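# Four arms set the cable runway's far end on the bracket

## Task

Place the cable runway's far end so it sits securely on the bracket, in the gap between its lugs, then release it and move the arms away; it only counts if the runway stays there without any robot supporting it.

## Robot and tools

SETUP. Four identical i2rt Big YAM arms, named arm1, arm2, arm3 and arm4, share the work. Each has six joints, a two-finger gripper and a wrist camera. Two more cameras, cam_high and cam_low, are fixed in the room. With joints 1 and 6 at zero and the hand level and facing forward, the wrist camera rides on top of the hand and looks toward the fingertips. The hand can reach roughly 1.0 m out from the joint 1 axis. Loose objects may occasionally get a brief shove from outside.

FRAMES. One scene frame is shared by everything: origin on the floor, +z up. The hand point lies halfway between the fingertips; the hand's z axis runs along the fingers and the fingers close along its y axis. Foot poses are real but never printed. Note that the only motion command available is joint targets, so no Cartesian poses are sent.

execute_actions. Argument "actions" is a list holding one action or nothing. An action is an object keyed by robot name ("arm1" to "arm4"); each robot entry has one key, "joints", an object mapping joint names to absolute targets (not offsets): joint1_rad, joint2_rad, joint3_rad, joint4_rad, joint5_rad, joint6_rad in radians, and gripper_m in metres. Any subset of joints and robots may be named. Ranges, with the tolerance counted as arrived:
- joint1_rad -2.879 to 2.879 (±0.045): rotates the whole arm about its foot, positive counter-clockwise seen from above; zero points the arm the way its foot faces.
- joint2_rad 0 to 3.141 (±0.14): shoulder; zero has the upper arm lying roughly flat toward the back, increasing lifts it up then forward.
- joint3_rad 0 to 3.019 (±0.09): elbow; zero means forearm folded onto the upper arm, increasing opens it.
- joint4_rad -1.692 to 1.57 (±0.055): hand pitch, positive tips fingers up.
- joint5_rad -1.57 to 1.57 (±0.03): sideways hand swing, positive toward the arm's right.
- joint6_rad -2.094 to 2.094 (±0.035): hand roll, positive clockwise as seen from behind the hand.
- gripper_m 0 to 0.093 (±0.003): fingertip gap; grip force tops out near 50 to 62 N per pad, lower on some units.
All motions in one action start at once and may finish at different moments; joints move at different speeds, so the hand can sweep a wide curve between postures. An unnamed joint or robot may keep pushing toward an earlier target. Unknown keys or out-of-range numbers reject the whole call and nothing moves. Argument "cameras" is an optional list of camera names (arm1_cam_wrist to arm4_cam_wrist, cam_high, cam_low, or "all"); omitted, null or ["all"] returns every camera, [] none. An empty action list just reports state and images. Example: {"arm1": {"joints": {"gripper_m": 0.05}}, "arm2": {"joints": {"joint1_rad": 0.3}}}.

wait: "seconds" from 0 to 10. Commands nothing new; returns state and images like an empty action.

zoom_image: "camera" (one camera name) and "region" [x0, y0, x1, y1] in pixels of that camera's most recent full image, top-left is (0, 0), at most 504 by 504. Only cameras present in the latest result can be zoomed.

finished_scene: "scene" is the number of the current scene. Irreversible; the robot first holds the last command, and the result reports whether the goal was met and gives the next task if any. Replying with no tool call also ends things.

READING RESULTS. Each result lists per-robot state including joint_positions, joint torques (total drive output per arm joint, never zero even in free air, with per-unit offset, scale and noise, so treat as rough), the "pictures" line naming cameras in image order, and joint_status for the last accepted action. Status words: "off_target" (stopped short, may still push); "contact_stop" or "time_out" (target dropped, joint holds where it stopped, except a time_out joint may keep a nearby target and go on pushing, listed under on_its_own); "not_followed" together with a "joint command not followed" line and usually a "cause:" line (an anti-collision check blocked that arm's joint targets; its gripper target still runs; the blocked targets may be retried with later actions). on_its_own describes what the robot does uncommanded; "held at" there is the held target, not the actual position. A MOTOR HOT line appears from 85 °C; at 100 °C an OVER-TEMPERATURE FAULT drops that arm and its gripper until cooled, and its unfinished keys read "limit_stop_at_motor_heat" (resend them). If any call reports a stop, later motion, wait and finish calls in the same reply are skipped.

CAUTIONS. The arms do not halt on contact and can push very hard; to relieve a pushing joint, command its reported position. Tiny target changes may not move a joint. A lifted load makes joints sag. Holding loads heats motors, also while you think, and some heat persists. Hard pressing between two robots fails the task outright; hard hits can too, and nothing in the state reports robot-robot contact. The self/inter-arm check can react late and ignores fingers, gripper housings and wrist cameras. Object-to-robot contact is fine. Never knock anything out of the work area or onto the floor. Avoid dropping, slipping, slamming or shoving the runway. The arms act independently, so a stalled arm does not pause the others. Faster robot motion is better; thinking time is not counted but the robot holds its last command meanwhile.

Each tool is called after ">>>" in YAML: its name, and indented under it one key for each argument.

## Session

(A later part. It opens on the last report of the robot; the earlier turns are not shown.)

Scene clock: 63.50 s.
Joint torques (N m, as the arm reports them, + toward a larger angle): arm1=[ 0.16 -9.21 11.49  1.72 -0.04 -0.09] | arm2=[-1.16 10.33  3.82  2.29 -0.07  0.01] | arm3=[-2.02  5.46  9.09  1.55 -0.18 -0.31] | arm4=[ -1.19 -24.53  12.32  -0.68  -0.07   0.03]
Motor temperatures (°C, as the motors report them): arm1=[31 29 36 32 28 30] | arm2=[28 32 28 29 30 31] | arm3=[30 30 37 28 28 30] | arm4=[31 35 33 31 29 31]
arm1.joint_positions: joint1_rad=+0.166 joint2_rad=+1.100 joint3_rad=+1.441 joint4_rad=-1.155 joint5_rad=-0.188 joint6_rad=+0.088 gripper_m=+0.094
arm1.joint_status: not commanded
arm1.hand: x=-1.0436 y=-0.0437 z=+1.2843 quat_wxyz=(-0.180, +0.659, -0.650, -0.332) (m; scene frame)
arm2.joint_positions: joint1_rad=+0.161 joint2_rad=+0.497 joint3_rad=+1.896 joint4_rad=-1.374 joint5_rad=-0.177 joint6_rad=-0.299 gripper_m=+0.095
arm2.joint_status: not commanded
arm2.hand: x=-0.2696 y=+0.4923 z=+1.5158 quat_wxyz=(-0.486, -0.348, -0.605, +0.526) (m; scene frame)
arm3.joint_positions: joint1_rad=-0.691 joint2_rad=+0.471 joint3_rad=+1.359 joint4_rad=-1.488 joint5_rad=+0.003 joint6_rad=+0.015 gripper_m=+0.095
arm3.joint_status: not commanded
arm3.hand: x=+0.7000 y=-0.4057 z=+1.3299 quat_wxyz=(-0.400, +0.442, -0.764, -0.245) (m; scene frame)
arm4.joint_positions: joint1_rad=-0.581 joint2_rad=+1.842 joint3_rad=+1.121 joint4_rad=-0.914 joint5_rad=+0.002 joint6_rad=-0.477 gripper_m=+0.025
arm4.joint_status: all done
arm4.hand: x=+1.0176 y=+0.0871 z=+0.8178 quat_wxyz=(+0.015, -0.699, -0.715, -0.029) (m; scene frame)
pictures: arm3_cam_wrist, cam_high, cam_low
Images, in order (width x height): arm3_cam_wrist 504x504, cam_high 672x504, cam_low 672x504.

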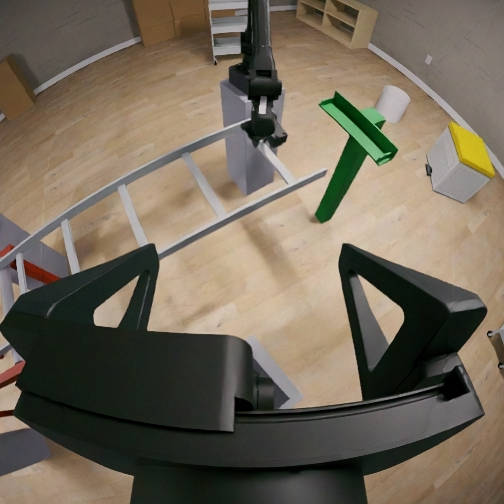

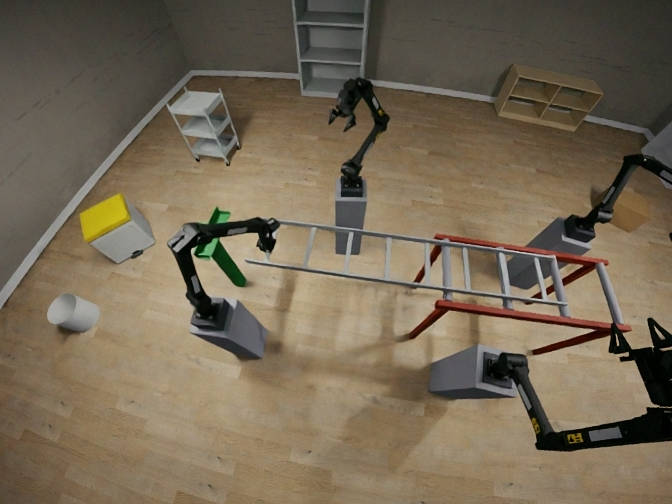

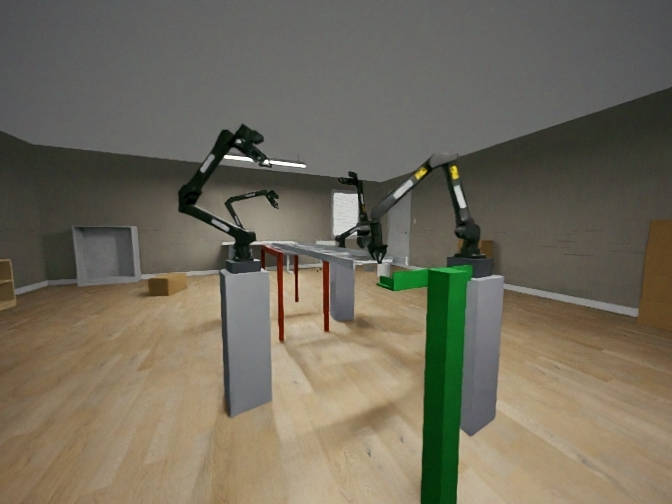

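>>> zoom_image:
  camera: "cam_low"
  region: [320, 230, 500, 310]

>>> zoom_image:
  camera: "arm3_cam_wrist"
  region: [220, 60, 420, 220]

>>> zoom_image:
  camera: "cam_high"
  region: [170, 190, 320, 300]

Region (320, 230, 500, 310) of cam_low's 672x504 image, scaled by 2.800, with more detail than that image has.

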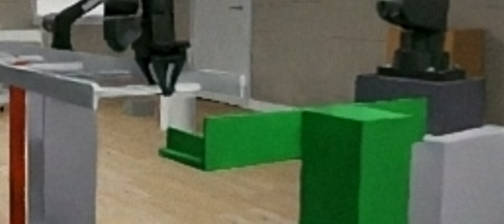

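Region (220, 60, 420, 220) of arm3_cam_wrist's 504x504 image, scaled by 2.520, with more detail than that image has; it fills the top 403 rows of this view, and the rest is white.

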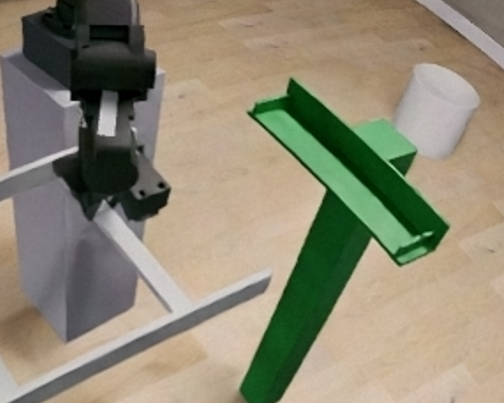

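Region (170, 190, 320, 300) of cam_high's 672x504 image, scaled by 3.360, with more detail than that image has; it fills the top 370 rows of this view, and the rest is white.

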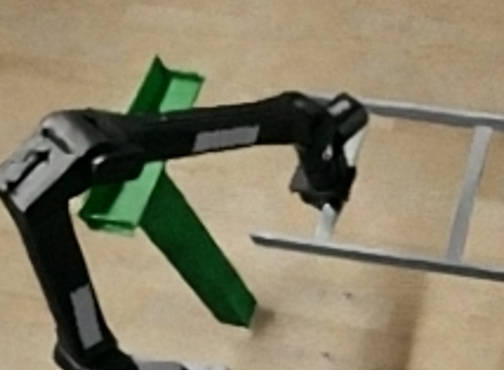

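>>> execute_actions:
  actions:
    - {"arm4":{"joints":{"joint1_rad":-0.41,"joint2_rad":1.615,"joint3_rad":1.02,"joint4_rad":-0.82,"joint6_rad":-0.276}},"arm3":{"joints":{"joint1_rad":-0.95,"joint2_rad":1.2,"joint3_rad":1.4,"joint4_rad":-0.9}}}
  cameras: ["cam_high","cam_low","arm3_cam_wrist","arm4_cam_wrist"]

>>> zoom_image:
  camera: "cam_low"
  region: [320, 230, 500, 310]

>>> zoom_image:
  camera: "cam_high"
  region: [170, 190, 320, 300]

Scene clock: 73.40 s.
Joint torques (N m, as the arm reports them, + toward a larger angle): arm1=[ 0.18 -9.25 11.49  1.72 -0.04 -0.09] | arm2=[-1.26 10.55  3.75  2.28 -0.07  0.02] | arm3=[ -0.87 -10.06  12.23   2.5   -0.08  -0.25] | arm4=[ -1.19 -23.53  12.27   0.06   0.02   0.13]
Motor temperatures (°C, as the motors report them): arm1=[31 29 36 32 28 30] | arm2=[28 32 28 29 30 31] | arm3=[30 30 37 28 28 30] | arm4=[31 36 33 31 29 31]
arm1.joint_positions: joint1_rad=+0.166 joint2_rad=+1.100 joint3_rad=+1.441 joint4_rad=-1.155 joint5_rad=-0.188 joint6_rad=+0.088 gripper_m=+0.094
arm1.joint_status: not commanded
arm1.hand: x=-1.0436 y=-0.0437 z=+1.2843 quat_wxyz=(-0.180, +0.659, -0.650, -0.332) (m; scene frame)
arm2.joint_positions: joint1_rad=+0.161 joint2_rad=+0.497 joint3_rad=+1.896 joint4_rad=-1.374 joint5_rad=-0.177 joint6_rad=-0.299 gripper_m=+0.095
arm2.joint_status: not commanded
arm2.hand: x=-0.2696 y=+0.4923 z=+1.5158 quat_wxyz=(-0.486, -0.348, -0.605, +0.526) (m; scene frame)
arm3.joint_positions: joint1_rad=-0.941 joint2_rad=+1.206 joint3_rad=+1.382 joint4_rad=-0.918 joint5_rad=+0.001 joint6_rad=+0.014 gripper_m=+0.095
arm3.joint_status: all done
arm3.hand: x=+0.9690 y=-0.1733 z=+1.2195 quat_wxyz=(-0.368, +0.356, -0.842, -0.168) (m; scene frame)
arm4.joint_positions: joint1_rad=-0.396 joint2_rad=+1.741 joint3_rad=+0.968 joint4_rad=-0.815 joint5_rad=+0.001 joint6_rad=-0.288 gripper_m=+0.025
arm4.joint_status: all done
arm4.hand: x=+1.1071 y=+0.0931 z=+0.8173 quat_wxyz=(+0.008, -0.700, -0.714, -0.006) (m; scene frame)
pictures: arm3_cam_wrist, arm4_cam_wrist, cam_high, cam_low
Images, in order (width x height): arm3_cam_wrist 504x504, arm4_cam_wrist 504x504, cam_high 672x504, cam_low 672x504.

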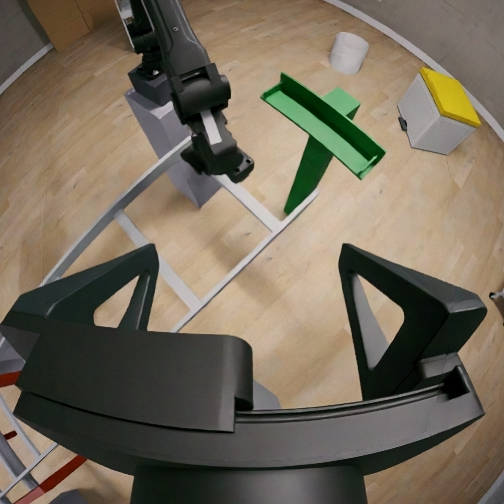

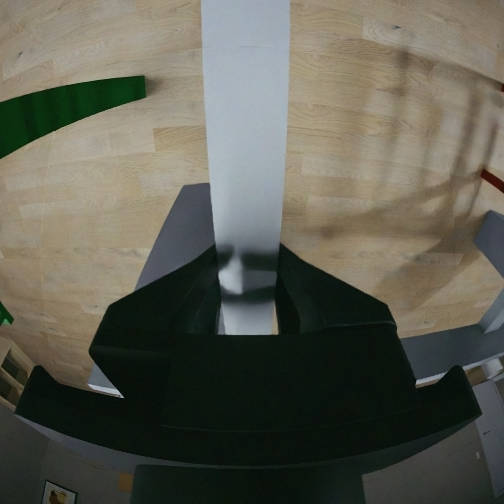

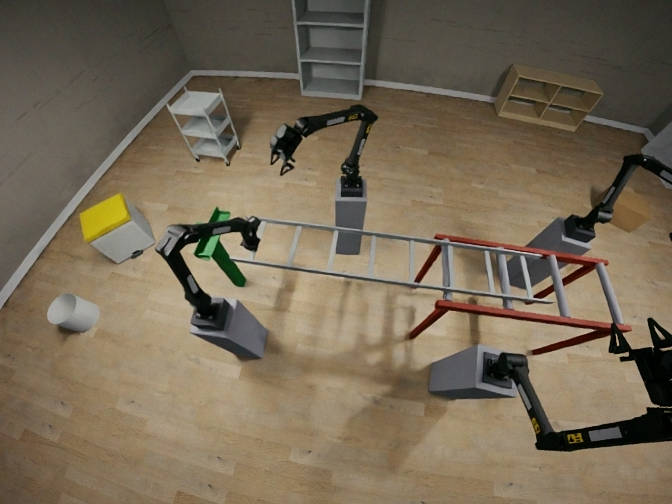

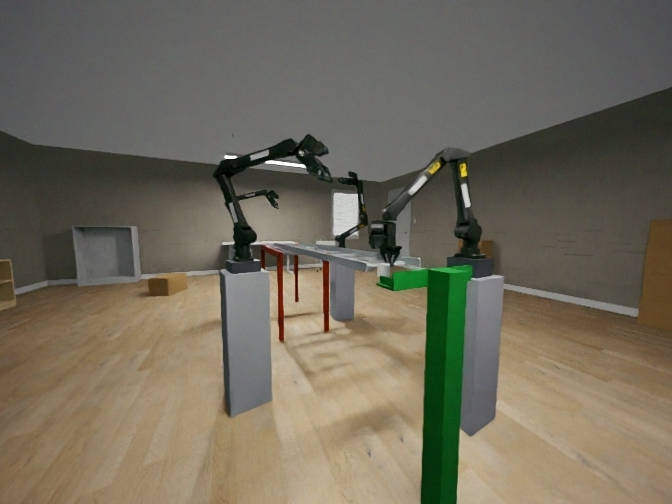

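Region (320, 230, 500, 310) of cam_low's 672x504 image, scaled by 2.800, with more detail than that image has.

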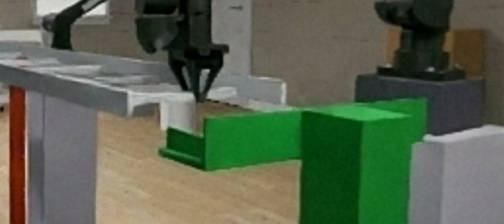

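Region (170, 190, 320, 300) of cam_high's 672x504 image, scaled by 3.360, with more detail than that image has; it fills the top 370 rows of this view, and the rest is white.

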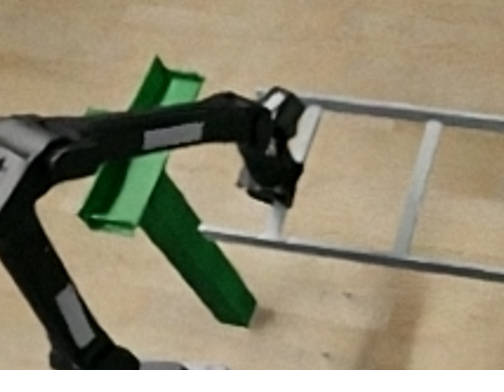

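>>> execute_actions:
  actions:
    - {"arm4":{"joints":{"joint1_rad":-0.195,"joint2_rad":1.577,"joint3_rad":1.005,"joint4_rad":-0.80,"joint6_rad":-0.052}},"arm3":{"joints":{"joint1_rad":-1.2,"joint2_rad":1.7,"joint3_rad":1.6,"joint4_rad":-0.6}}}
  cameras: ["cam_high","cam_low","arm3_cam_wrist","arm4_cam_wrist"]

>>> zoom_image:
  camera: "cam_low"
  region: [320, 230, 500, 310]

>>> zoom_image:
  camera: "cam_high"
  region: [170, 190, 320, 300]

Scene clock: 78.93 s.
Joint torques (N m, as the arm reports them, + toward a larger angle): arm1=[ 0.14 -9.23 11.5   1.72 -0.04 -0.09] | arm2=[-1.08 10.41  3.78  2.26 -0.07  0.  ] | arm3=[  0.17 -19.11  11.97   2.56  -0.03  -0.25] | arm4=[ -0.88 -25.52  12.11   0.38   0.2    0.13]
Motor temperatures (°C, as the motors report them): arm1=[31 29 36 32 28 30] | arm2=[28 32 28 29 30 31] | arm3=[30 31 39 28 28 30] | arm4=[31 36 34 31 29 32]
arm1.joint_positions: joint1_rad=+0.166 joint2_rad=+1.100 joint3_rad=+1.441 joint4_rad=-1.155 joint5_rad=-0.188 joint6_rad=+0.088 gripper_m=+0.094
arm1.joint_status: not commanded
arm1.hand: x=-1.0436 y=-0.0437 z=+1.2843 quat_wxyz=(-0.180, +0.659, -0.650, -0.332) (m; scene frame)
arm2.joint_positions: joint1_rad=+0.161 joint2_rad=+0.497 joint3_rad=+1.896 joint4_rad=-1.374 joint5_rad=-0.177 joint6_rad=-0.299 gripper_m=+0.095
arm2.joint_status: not commanded
arm2.hand: x=-0.2696 y=+0.4923 z=+1.5158 quat_wxyz=(-0.486, -0.348, -0.605, +0.526) (m; scene frame)
arm3.joint_positions: joint1_rad=-1.210 joint2_rad=+1.704 joint3_rad=+1.582 joint4_rad=-0.616 joint5_rad=+0.000 joint6_rad=+0.014 gripper_m=+0.095
arm3.joint_status: all done
arm3.hand: x=+1.2187 y=-0.1764 z=+1.0943 quat_wxyz=(-0.388, +0.241, -0.882, -0.118) (m; scene frame)
arm4.joint_positions: joint1_rad=-0.184 joint2_rad=+1.729 joint3_rad=+0.955 joint4_rad=-0.801 joint5_rad=-0.003 joint6_rad=-0.064 gripper_m=+0.025
arm4.joint_status: joint2_rad time_out (moved -0.012 of -0.164); the others done
arm4.on_its_own: joint2_rad reads +1.729 and still pushes toward +1.577 since a time_out
arm4.hand: x=+1.1959 y=+0.0798 z=+0.8179 quat_wxyz=(+0.004, -0.705, -0.710, -0.001) (m; scene frame)
pictures: arm3_cam_wrist, arm4_cam_wrist, cam_high, cam_low
Images, in order (width x height): arm3_cam_wrist 504x504, arm4_cam_wrist 504x504, cam_high 672x504, cam_low 672x504.

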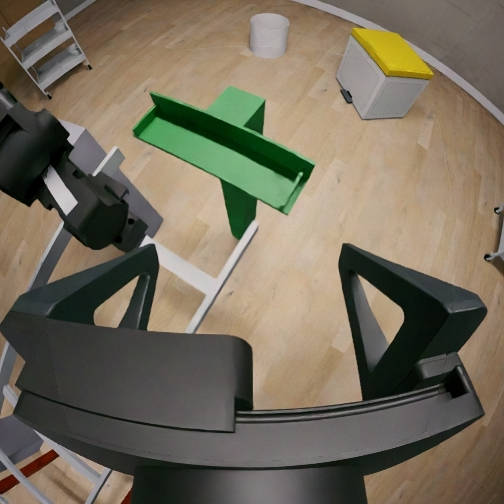

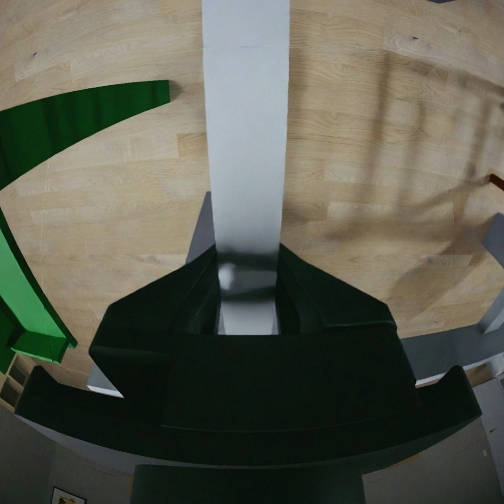

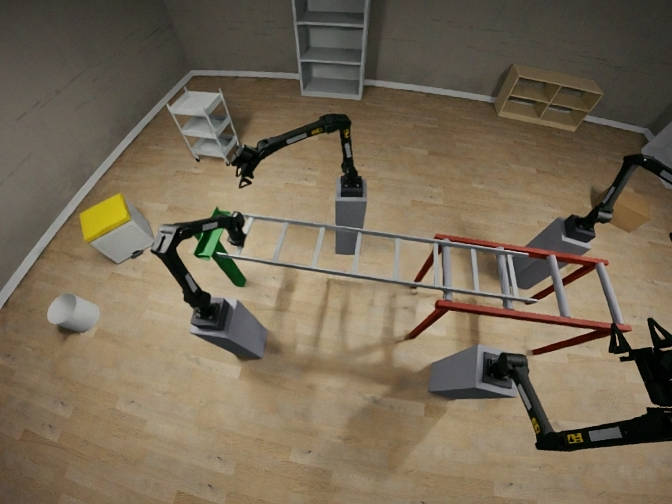

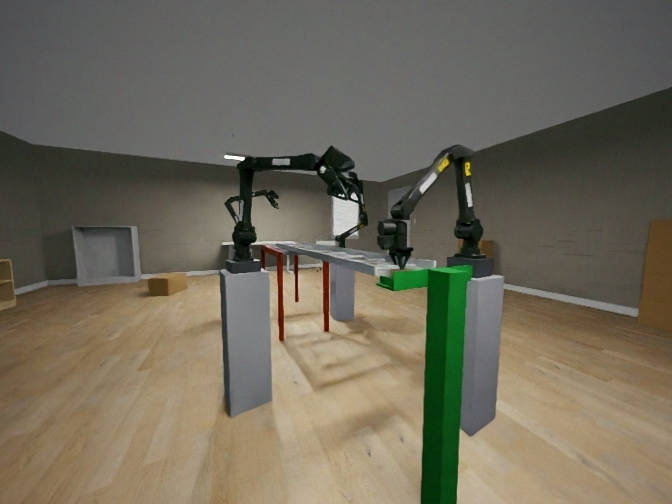

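Region (320, 230, 500, 310) of cam_low's 672x504 image, scaled by 2.800, with more detail than that image has.

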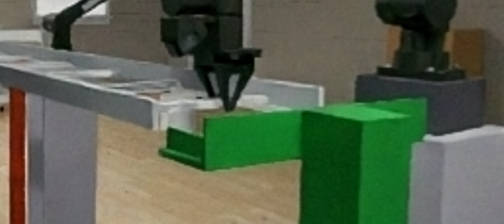

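Region (170, 190, 320, 300) of cam_high's 672x504 image, scaled by 3.360, with more detail than that image has; it fills the top 370 rows of this view, and the rest is white.

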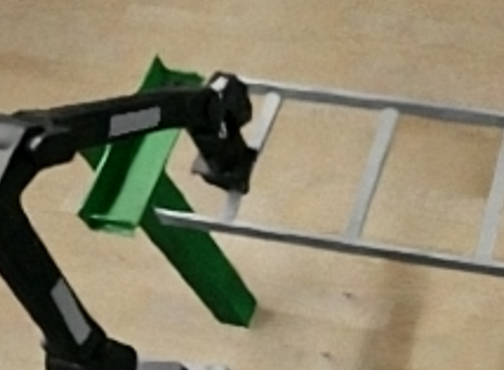

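>>> zoom_image:
  camera: "arm3_cam_wrist"
  region: [60, 70, 340, 300]

>>> zoom_image:
  camera: "arm4_cam_wrist"
  region: [0, 200, 200, 420]

Region (60, 70, 340, 300) of arm3_cam_wrist's 504x504 image, scaled by 1.800, with more detail than that image has; it fills the top 414 rows of this view, and the rest is white.

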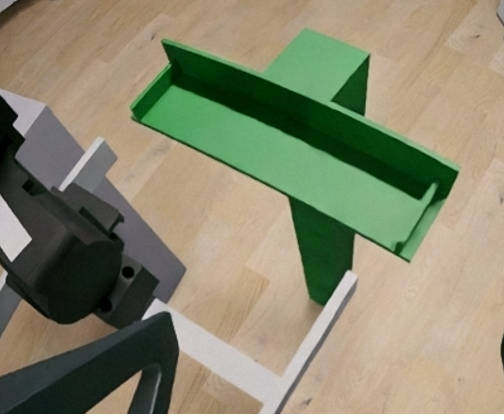

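Region (0, 200, 200, 420) of arm4_cam_wrist's 504x504 image, scaled by 2.291, with more detail than that image has; it fills the left 458 columns of this view, and the rest is white.

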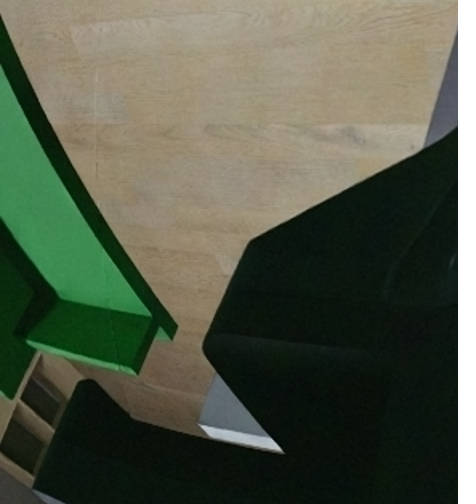

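>>> execute_actions:
  actions:
    - {"arm4":{"joints":{"joint1_rad":-0.10,"joint3_rad":1.05,"joint4_rad":-0.83,"joint6_rad":0.043}},"arm3":{"joints":{"joint1_rad":-1.4,"joint2_rad":2.0,"joint3_rad":1.75,"joint4_rad":-0.2,"joint5_rad":-0.6}}}
  cameras: ["cam_low","arm3_cam_wrist","arm4_cam_wrist"]

>>> zoom_image:
  camera: "cam_low"
  region: [340, 240, 480, 300]

Scene clock: 86.70 s.
Joint torques (N m, as the arm reports them, + toward a larger angle): arm1=[ 0.17 -9.22 11.5   1.72 -0.04 -0.09] | arm2=[-1.17 10.22  3.77  2.28 -0.07  0.02] | arm3=[ -0.39 -24.16  12.53   2.77  -0.29  -0.29] | arm4=[ -1.18 -25.17  16.38  -0.59   0.27   0.17]
Motor temperatures (°C, as the motors report them): arm1=[31 29 37 32 28 30] | arm2=[28 32 28 29 30 31] | arm3=[30 32 40 28 28 30] | arm4=[31 36 34 31 29 32]
arm1.joint_positions: joint1_rad=+0.166 joint2_rad=+1.100 joint3_rad=+1.441 joint4_rad=-1.155 joint5_rad=-0.188 joint6_rad=+0.088 gripper_m=+0.094
arm1.joint_status: not commanded
arm1.hand: x=-1.0436 y=-0.0437 z=+1.2843 quat_wxyz=(-0.180, +0.659, -0.650, -0.332) (m; scene frame)
arm2.joint_positions: joint1_rad=+0.161 joint2_rad=+0.497 joint3_rad=+1.896 joint4_rad=-1.374 joint5_rad=-0.177 joint6_rad=-0.299 gripper_m=+0.095
arm2.joint_status: not commanded
arm2.hand: x=-0.2696 y=+0.4923 z=+1.5158 quat_wxyz=(-0.486, -0.348, -0.605, +0.526) (m; scene frame)
arm3.joint_positions: joint1_rad=-1.403 joint2_rad=+2.009 joint3_rad=+1.722 joint4_rad=-0.218 joint5_rad=-0.598 joint6_rad=+0.013 gripper_m=+0.095
arm3.joint_status: all done
arm3.hand: x=+1.3365 y=-0.1721 z=+1.0398 quat_wxyz=(-0.430, +0.286, -0.785, -0.343) (m; scene frame)
arm4.joint_positions: joint1_rad=-0.090 joint2_rad=+1.729 joint3_rad=+0.955 joint4_rad=-0.809 joint5_rad=-0.005 joint6_rad=+0.027 gripper_m=+0.025
arm4.joint_status: joint3_rad time_out (moved +0.000 of +0.095); the others done
arm4.on_its_own: joint2_rad reads +1.729 and still pushes toward +1.577 since a time_out; joint3_rad reads +0.955 and still pushes toward +1.050 since a time_out
arm4.hand: x=+1.2358 y=+0.0814 z=+0.8177 quat_wxyz=(+0.006, -0.704, -0.710, -0.004) (m; scene frame)
pictures: arm3_cam_wrist, arm4_cam_wrist, cam_low
Images, in order (width x height): arm3_cam_wrist 504x504, arm4_cam_wrist 504x504, cam_low 672x504.

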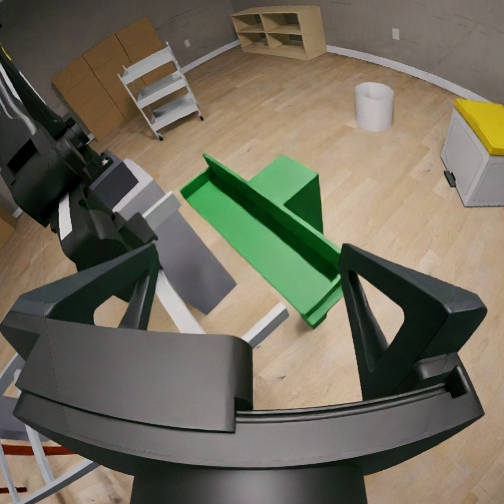

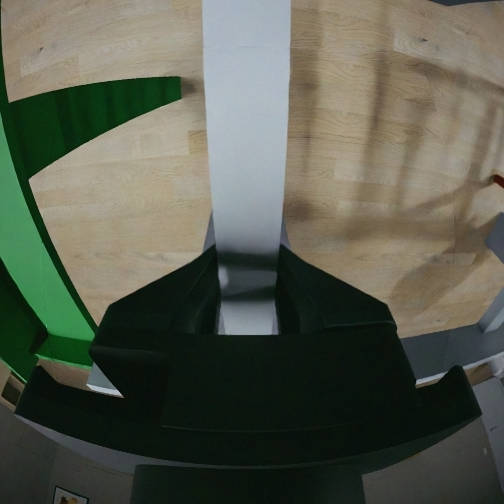

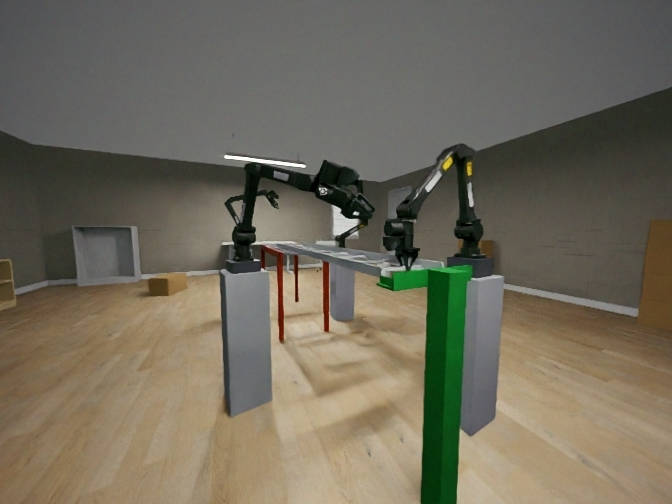

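Region (340, 240, 480, 300) of cam_low's 672x504 image, scaled by 3.600, with more detail than that image has; it fills the top 216 rows of this view, and the rest is white.

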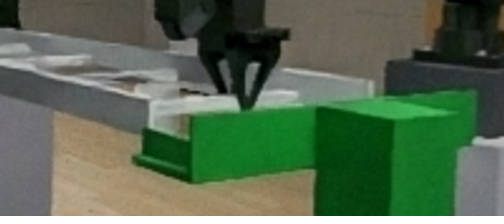

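>>> zoom_image:
  camera: "arm3_cam_wrist"
  region: [130, 140, 350, 350]

Region (130, 140, 350, 350) of arm3_cam_wrist's 504x504 image, scaled by 2.291, with more detail than that image has; it fills the top 481 rows of this view, and the rest is white.

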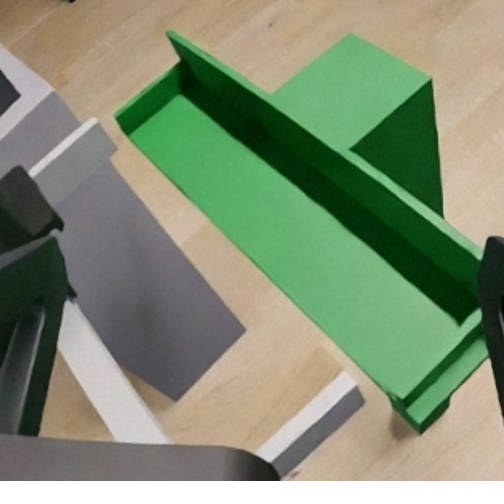

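>>> execute_actions:
  actions:
    - {"arm4":{"joints":{"joint1_rad":0.04,"joint6_rad":0.18}},"arm3":{"joints":{"joint1_rad":-1.2,"joint2_rad":1.75,"joint3_rad":1.7,"joint4_rad":-0.9,"joint5_rad":0}}}
  cameras: ["cam_low","cam_high","arm3_cam_wrist","arm4_cam_wrist"]

>>> zoom_image:
  camera: "cam_low"
  region: [340, 240, 480, 300]

>>> zoom_image:
  camera: "cam_high"
  region: [170, 190, 290, 280]

Scene clock: 97.57 s.
Joint torques (N m, as the arm reports them, + toward a larger angle): arm1=[ 0.2  -9.23 11.5   1.72 -0.04 -0.09] | arm2=[-1.12 10.5   3.8   2.26 -0.06  0.01] | arm3=[ -1.03 -17.21  11.     1.29   0.    -0.26] | arm4=[ -1.17 -25.35  16.38  -0.5    0.35   0.12]
Motor temperatures (°C, as the motors report them): arm1=[31 29 37 32 28 30] | arm2=[28 32 28 29 30 31] | arm3=[30 34 41 28 28 30] | arm4=[31 37 36 31 29 32]
arm1.joint_positions: joint1_rad=+0.166 joint2_rad=+1.100 joint3_rad=+1.441 joint4_rad=-1.155 joint5_rad=-0.188 joint6_rad=+0.088 gripper_m=+0.094
arm1.joint_status: not commanded
arm1.hand: x=-1.0436 y=-0.0437 z=+1.2843 quat_wxyz=(-0.180, +0.659, -0.650, -0.332) (m; scene frame)
arm2.joint_positions: joint1_rad=+0.161 joint2_rad=+0.497 joint3_rad=+1.896 joint4_rad=-1.374 joint5_rad=-0.177 joint6_rad=-0.299 gripper_m=+0.095
arm2.joint_status: not commanded
arm2.hand: x=-0.2696 y=+0.4923 z=+1.5158 quat_wxyz=(-0.486, -0.348, -0.605, +0.526) (m; scene frame)
arm3.joint_positions: joint1_rad=-1.200 joint2_rad=+1.733 joint3_rad=+1.695 joint4_rad=-0.889 joint5_rad=-0.002 joint6_rad=+0.012 gripper_m=+0.095
arm3.joint_status: all done
arm3.hand: x=+1.1966 y=-0.1813 z=+1.0910 quat_wxyz=(-0.302, +0.256, -0.913, -0.095) (m; scene frame)
arm4.joint_positions: joint1_rad=+0.054 joint2_rad=+1.729 joint3_rad=+0.955 joint4_rad=-0.812 joint5_rad=-0.007 joint6_rad=+0.169 gripper_m=+0.025
arm4.joint_status: all done
arm4.on_its_own: joint2_rad reads +1.729 and still pushes toward +1.577 since a time_out; joint3_rad reads +0.955 and still pushes toward +1.050 since a time_out
arm4.hand: x=+1.2960 y=+0.0889 z=+0.8172 quat_wxyz=(+0.008, -0.703, -0.711, -0.006) (m; scene frame)
pictures: arm3_cam_wrist, arm4_cam_wrist, cam_high, cam_low
Images, in order (width x height): arm3_cam_wrist 504x504, arm4_cam_wrist 504x504, cam_high 672x504, cam_low 672x504.

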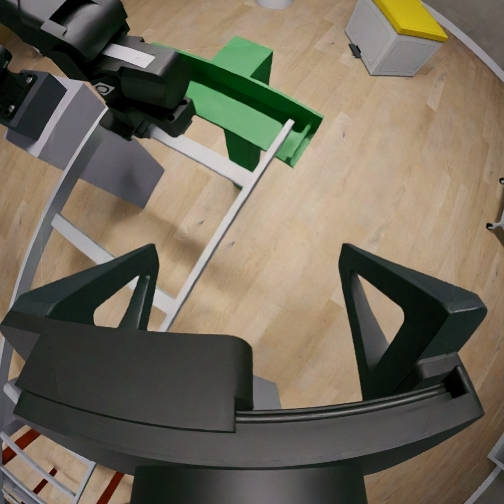

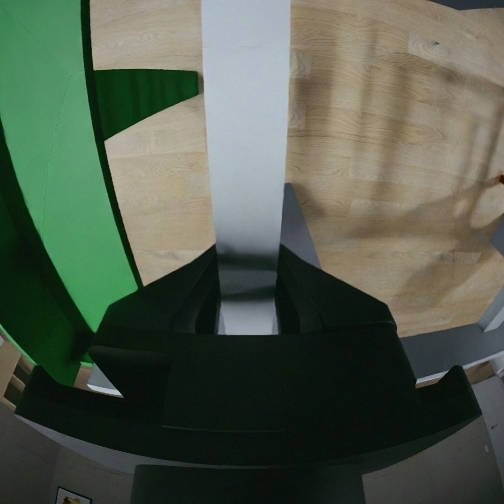

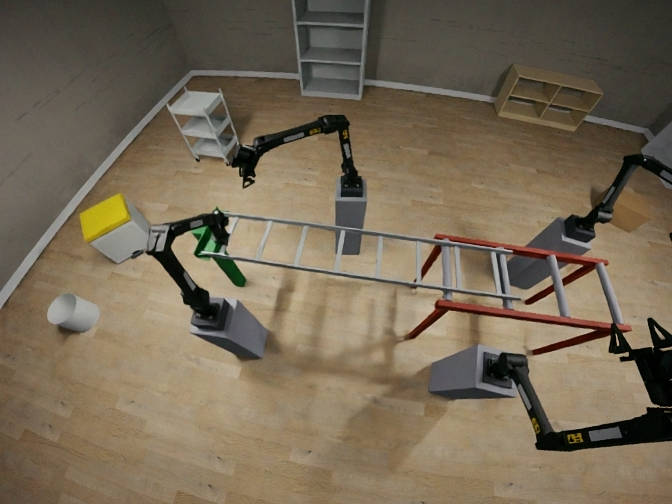

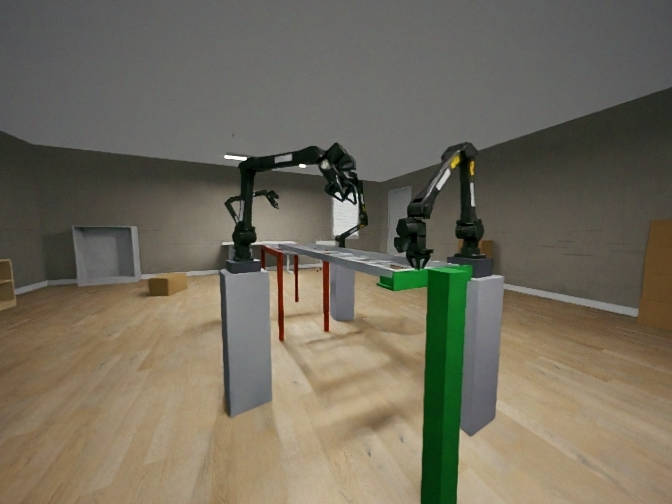

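Region (340, 240, 480, 300) of cam_low's 672x504 image, scaled by 3.600, with more detail than that image has; it fills the top 216 rows of this view, and the rest is white.

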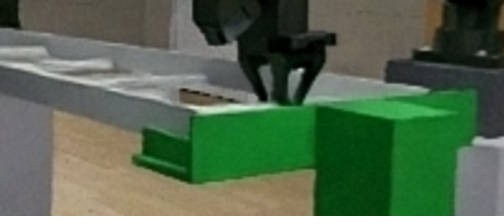

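Region (170, 190, 290, 280) of cam_high's 672x504 image, scaled by 4.200, with more detail than that image has; it fills the top 378 rows of this view, and the rest is white.

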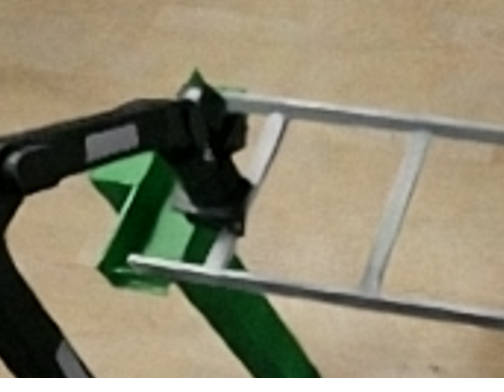

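>>> zoom_image:
  camera: "arm3_cam_wrist"
  region: [130, 20, 350, 220]

Region (130, 20, 350, 220) of arm3_cam_wrist's 504x504 image, scaled by 2.291, with more detail than that image has; it fills the top 458 rows of this view, and the rest is white.

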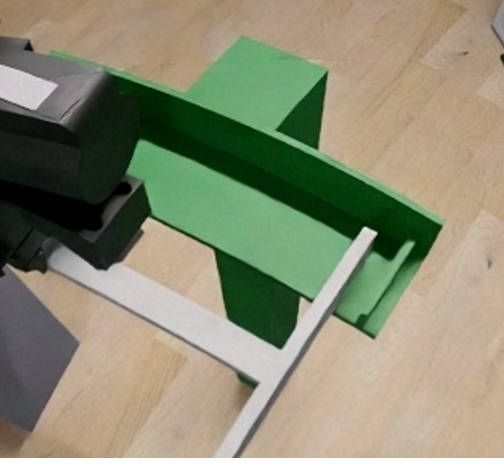

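>>> execute_actions:
  actions:
    - {"arm4":{"joints":{"joint1_rad":0.11,"joint6_rad":0.25}}}
  cameras: ["arm4_cam_wrist","arm3_cam_wrist"]

>>> execute_actions:
  actions:
    - {"arm4":{"joints":{"joint2_rad":1.70,"joint3_rad":1.02,"joint4_rad":-0.79}}}
  cameras: ["cam_low","cam_high","arm3_cam_wrist","arm4_cam_wrist"]

Scene clock: 101.17 s.
Joint torques (N m, as the arm reports them, + toward a larger angle): arm1=[ 0.18 -9.24 11.5   1.73 -0.04 -0.09] | arm2=[-1.15 10.37  3.79  2.29 -0.07  0.01] | arm3=[  0.02 -17.61  10.92   1.16   0.03  -0.23] | arm4=[  0.2  -25.41  16.36  -0.58   0.4    0.28]
Motor temperatures (°C, as the motors report them): arm1=[31 29 37 32 28 30] | arm2=[28 32 28 29 30 31] | arm3=[30 34 41 28 28 30] | arm4=[31 37 37 31 29 32]
arm1.joint_positions: joint1_rad=+0.166 joint2_rad=+1.100 joint3_rad=+1.441 joint4_rad=-1.155 joint5_rad=-0.188 joint6_rad=+0.088 gripper_m=+0.094
arm1.joint_status: not commanded
arm1.hand: x=-1.0436 y=-0.0437 z=+1.2843 quat_wxyz=(-0.180, +0.659, -0.650, -0.332) (m; scene frame)
arm2.joint_positions: joint1_rad=+0.161 joint2_rad=+0.497 joint3_rad=+1.896 joint4_rad=-1.374 joint5_rad=-0.177 joint6_rad=-0.299 gripper_m=+0.095
arm2.joint_status: not commanded
arm2.hand: x=-0.2696 y=+0.4923 z=+1.5158 quat_wxyz=(-0.486, -0.348, -0.605, +0.526) (m; scene frame)
arm3.joint_positions: joint1_rad=-1.200 joint2_rad=+1.733 joint3_rad=+1.695 joint4_rad=-0.889 joint5_rad=-0.002 joint6_rad=+0.012 gripper_m=+0.095
arm3.joint_status: not commanded
arm3.hand: x=+1.1966 y=-0.1813 z=+1.0910 quat_wxyz=(-0.302, +0.256, -0.913, -0.095) (m; scene frame)
arm4.joint_positions: joint1_rad=+0.106 joint2_rad=+1.729 joint3_rad=+0.955 joint4_rad=-0.808 joint5_rad=-0.008 joint6_rad=+0.219 gripper_m=+0.025
arm4.joint_status: all done
arm4.on_its_own: joint2_rad reads +1.729 and still pushes toward +1.577 since a time_out; joint3_rad reads +0.955 and still pushes toward +1.050 since a time_out
arm4.hand: x=+1.3176 y=+0.0925 z=+0.8171 quat_wxyz=(+0.006, -0.702, -0.712, -0.005) (m; scene frame)
pictures: arm3_cam_wrist, arm4_cam_wrist
Images, in order (width x height): arm3_cam_wrist 504x504, arm4_cam_wrist 504x504.

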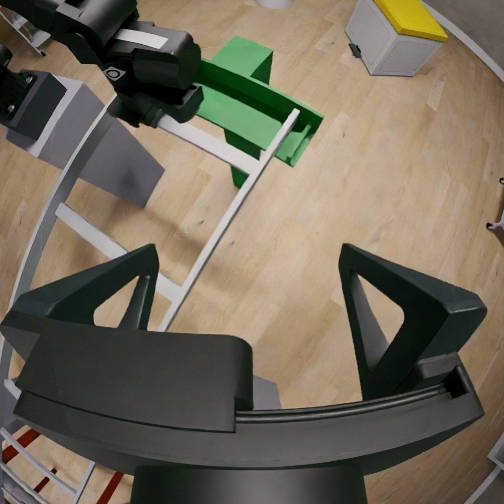

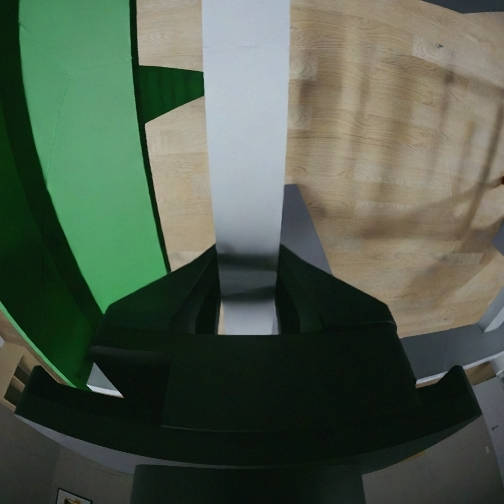

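Scene clock: 101.87 s.
Joint torques (N m, as the arm reports them, + toward a larger angle): arm1=[ 0.2  -9.25 11.49  1.72 -0.04 -0.09] | arm2=[-1.26 10.47  3.81  2.28 -0.06  0.02] | arm3=[  0.01 -17.52  11.06   1.33   0.04  -0.25] | arm4=[  0.37 -18.56  13.33   0.38   0.36   0.28]
Motor temperatures (°C, as the motors report them): arm1=[31 29 37 32 28 30] | arm2=[28 32 28 29 30 31] | arm3=[30 34 41 28 28 30] | arm4=[31 37 37 31 29 32]
arm1.joint_positions: joint1_rad=+0.166 joint2_rad=+1.100 joint3_rad=+1.441 joint4_rad=-1.155 joint5_rad=-0.188 joint6_rad=+0.088 gripper_m=+0.094
arm1.joint_status: not commanded
arm1.hand: x=-1.0436 y=-0.0437 z=+1.2843 quat_wxyz=(-0.180, +0.659, -0.650, -0.332) (m; scene frame)
arm2.joint_positions: joint1_rad=+0.161 joint2_rad=+0.497 joint3_rad=+1.896 joint4_rad=-1.374 joint5_rad=-0.177 joint6_rad=-0.299 gripper_m=+0.095
arm2.joint_status: not commanded
arm2.hand: x=-0.2696 y=+0.4923 z=+1.5158 quat_wxyz=(-0.486, -0.348, -0.605, +0.526) (m; scene frame)
arm3.joint_positions: joint1_rad=-1.200 joint2_rad=+1.733 joint3_rad=+1.695 joint4_rad=-0.889 joint5_rad=-0.002 joint6_rad=+0.012 gripper_m=+0.095
arm3.joint_status: not commanded
arm3.hand: x=+1.1966 y=-0.1813 z=+1.0910 quat_wxyz=(-0.302, +0.256, -0.913, -0.095) (m; scene frame)
arm4.joint_positions: joint1_rad=+0.106 joint2_rad=+1.756 joint3_rad=+0.956 joint4_rad=-0.793 joint5_rad=-0.007 joint6_rad=+0.220 gripper_m=+0.025
arm4.joint_status: all done
arm4.hand: x=+1.3173 y=+0.0927 z=+0.8064 quat_wxyz=(+0.011, -0.703, -0.711, -0.008) (m; scene frame)
pictures: arm3_cam_wrist, arm4_cam_wrist, cam_high, cam_low
Images, in order (width x height): arm3_cam_wrist 504x504, arm4_cam_wrist 504x504, cam_high 672x504, cam_low 672x504.

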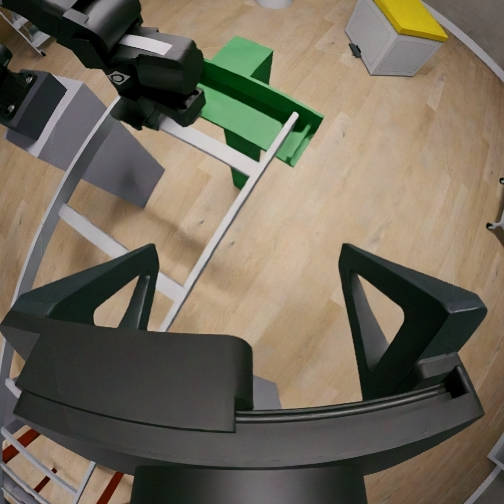

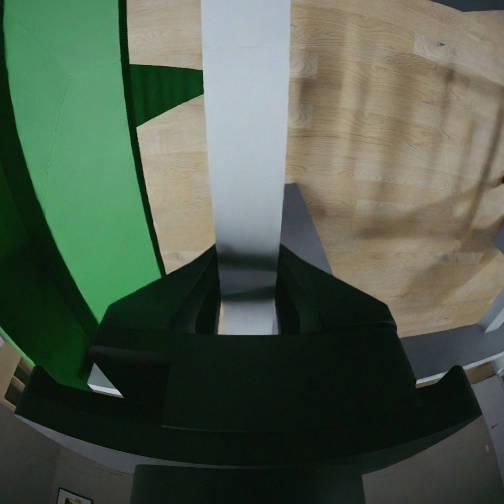

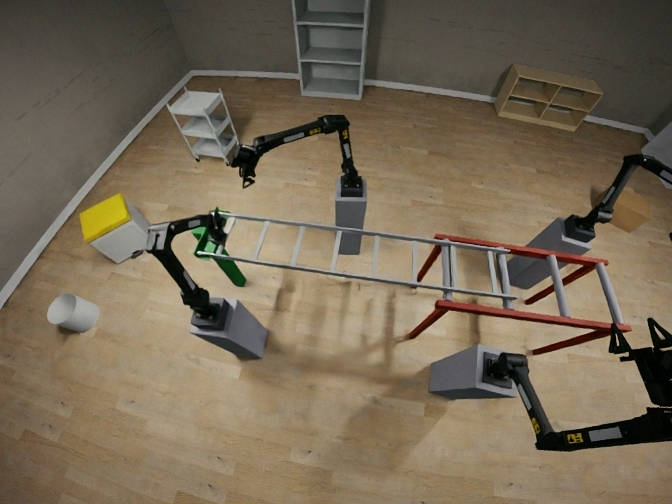

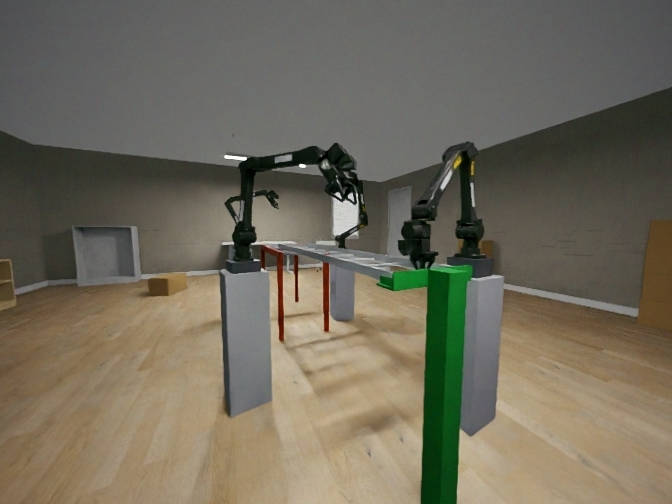

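Relax further.

>>> execute_actions:
  actions:
    - {"arm4":{"joints":{"joint2_rad":1.76,"joint3_rad":0.97}}}
  cameras: ["cam_high","arm3_cam_wrist"]

>>> zoom_image:
  camera: "cam_high"
  region: [170, 190, 290, 280]

>>> zoom_image:
  camera: "arm3_cam_wrist"
  region: [130, 20, 350, 220]

Scene clock: 103.40 s.
Joint torques (N m, as the arm reports them, + toward a larger angle): arm1=[ 0.17 -9.21 11.49  1.72 -0.04 -0.09] | arm2=[-1.15 10.53  3.8   2.27 -0.07  0.01] | arm3=[ -1.   -18.1   10.93   1.33   0.04  -0.26] | arm4=[  0.   -13.87   8.54   0.34   0.37   0.29]
Motor temperatures (°C, as the motors report them): arm1=[31 29 37 32 28 30] | arm2=[28 32 28 29 30 31] | arm3=[30 34 41 28 28 30] | arm4=[31 37 37 31 29 32]
arm1.joint_positions: joint1_rad=+0.166 joint2_rad=+1.100 joint3_rad=+1.441 joint4_rad=-1.155 joint5_rad=-0.188 joint6_rad=+0.088 gripper_m=+0.094
arm1.joint_status: not commanded
arm1.hand: x=-1.0436 y=-0.0437 z=+1.2843 quat_wxyz=(-0.180, +0.659, -0.650, -0.332) (m; scene frame)
arm2.joint_positions: joint1_rad=+0.161 joint2_rad=+0.497 joint3_rad=+1.896 joint4_rad=-1.374 joint5_rad=-0.177 joint6_rad=-0.299 gripper_m=+0.095
arm2.joint_status: not commanded
arm2.hand: x=-0.2696 y=+0.4923 z=+1.5158 quat_wxyz=(-0.486, -0.348, -0.605, +0.526) (m; scene frame)
arm3.joint_positions: joint1_rad=-1.200 joint2_rad=+1.733 joint3_rad=+1.695 joint4_rad=-0.889 joint5_rad=-0.002 joint6_rad=+0.012 gripper_m=+0.095
arm3.joint_status: not commanded
arm3.hand: x=+1.1966 y=-0.1813 z=+1.0910 quat_wxyz=(-0.302, +0.256, -0.913, -0.095) (m; scene frame)
arm4.joint_positions: joint1_rad=+0.106 joint2_rad=+1.757 joint3_rad=+0.956 joint4_rad=-0.793 joint5_rad=-0.007 joint6_rad=+0.220 gripper_m=+0.025
arm4.joint_status: all done
arm4.hand: x=+1.3173 y=+0.0929 z=+0.8059 quat_wxyz=(+0.012, -0.703, -0.711, -0.008) (m; scene frame)
pictures: arm3_cam_wrist, cam_high
Images, in order (width x height): arm3_cam_wrist 504x504, cam_high 672x504.

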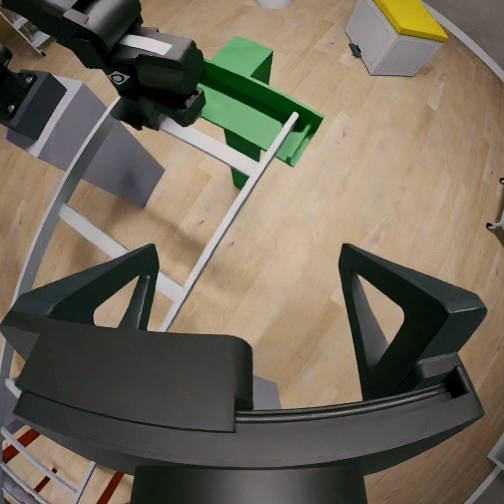

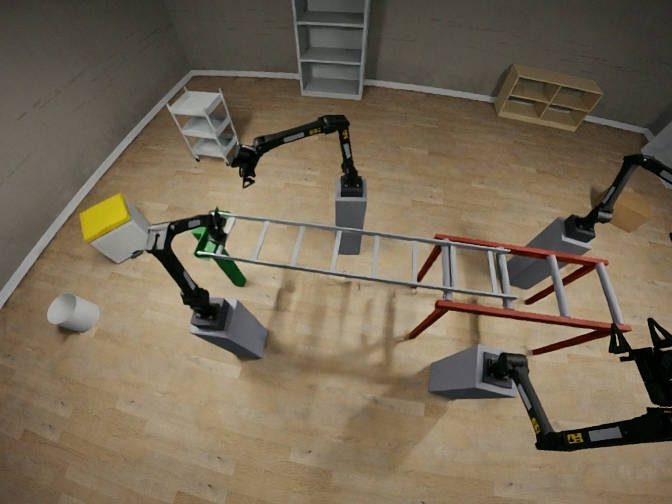

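Region (170, 190, 290, 280) of cam_high's 672x504 image, scaled by 4.200, with more detail than that image has; it fills the top 378 rows of this view, and the rest is white.

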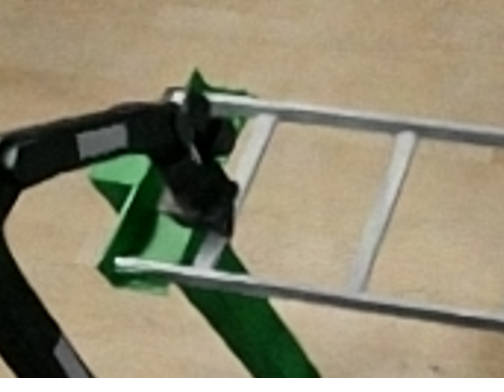

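Region (130, 20, 350, 220) of arm3_cam_wrist's 504x504 image, scaled by 2.291, with more detail than that image has; it fills the top 458 rows of this view, and the rest is white.

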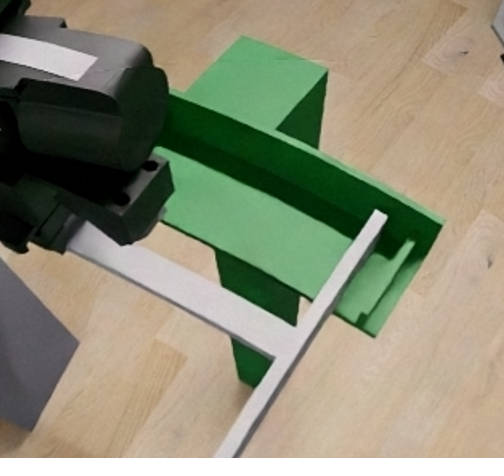

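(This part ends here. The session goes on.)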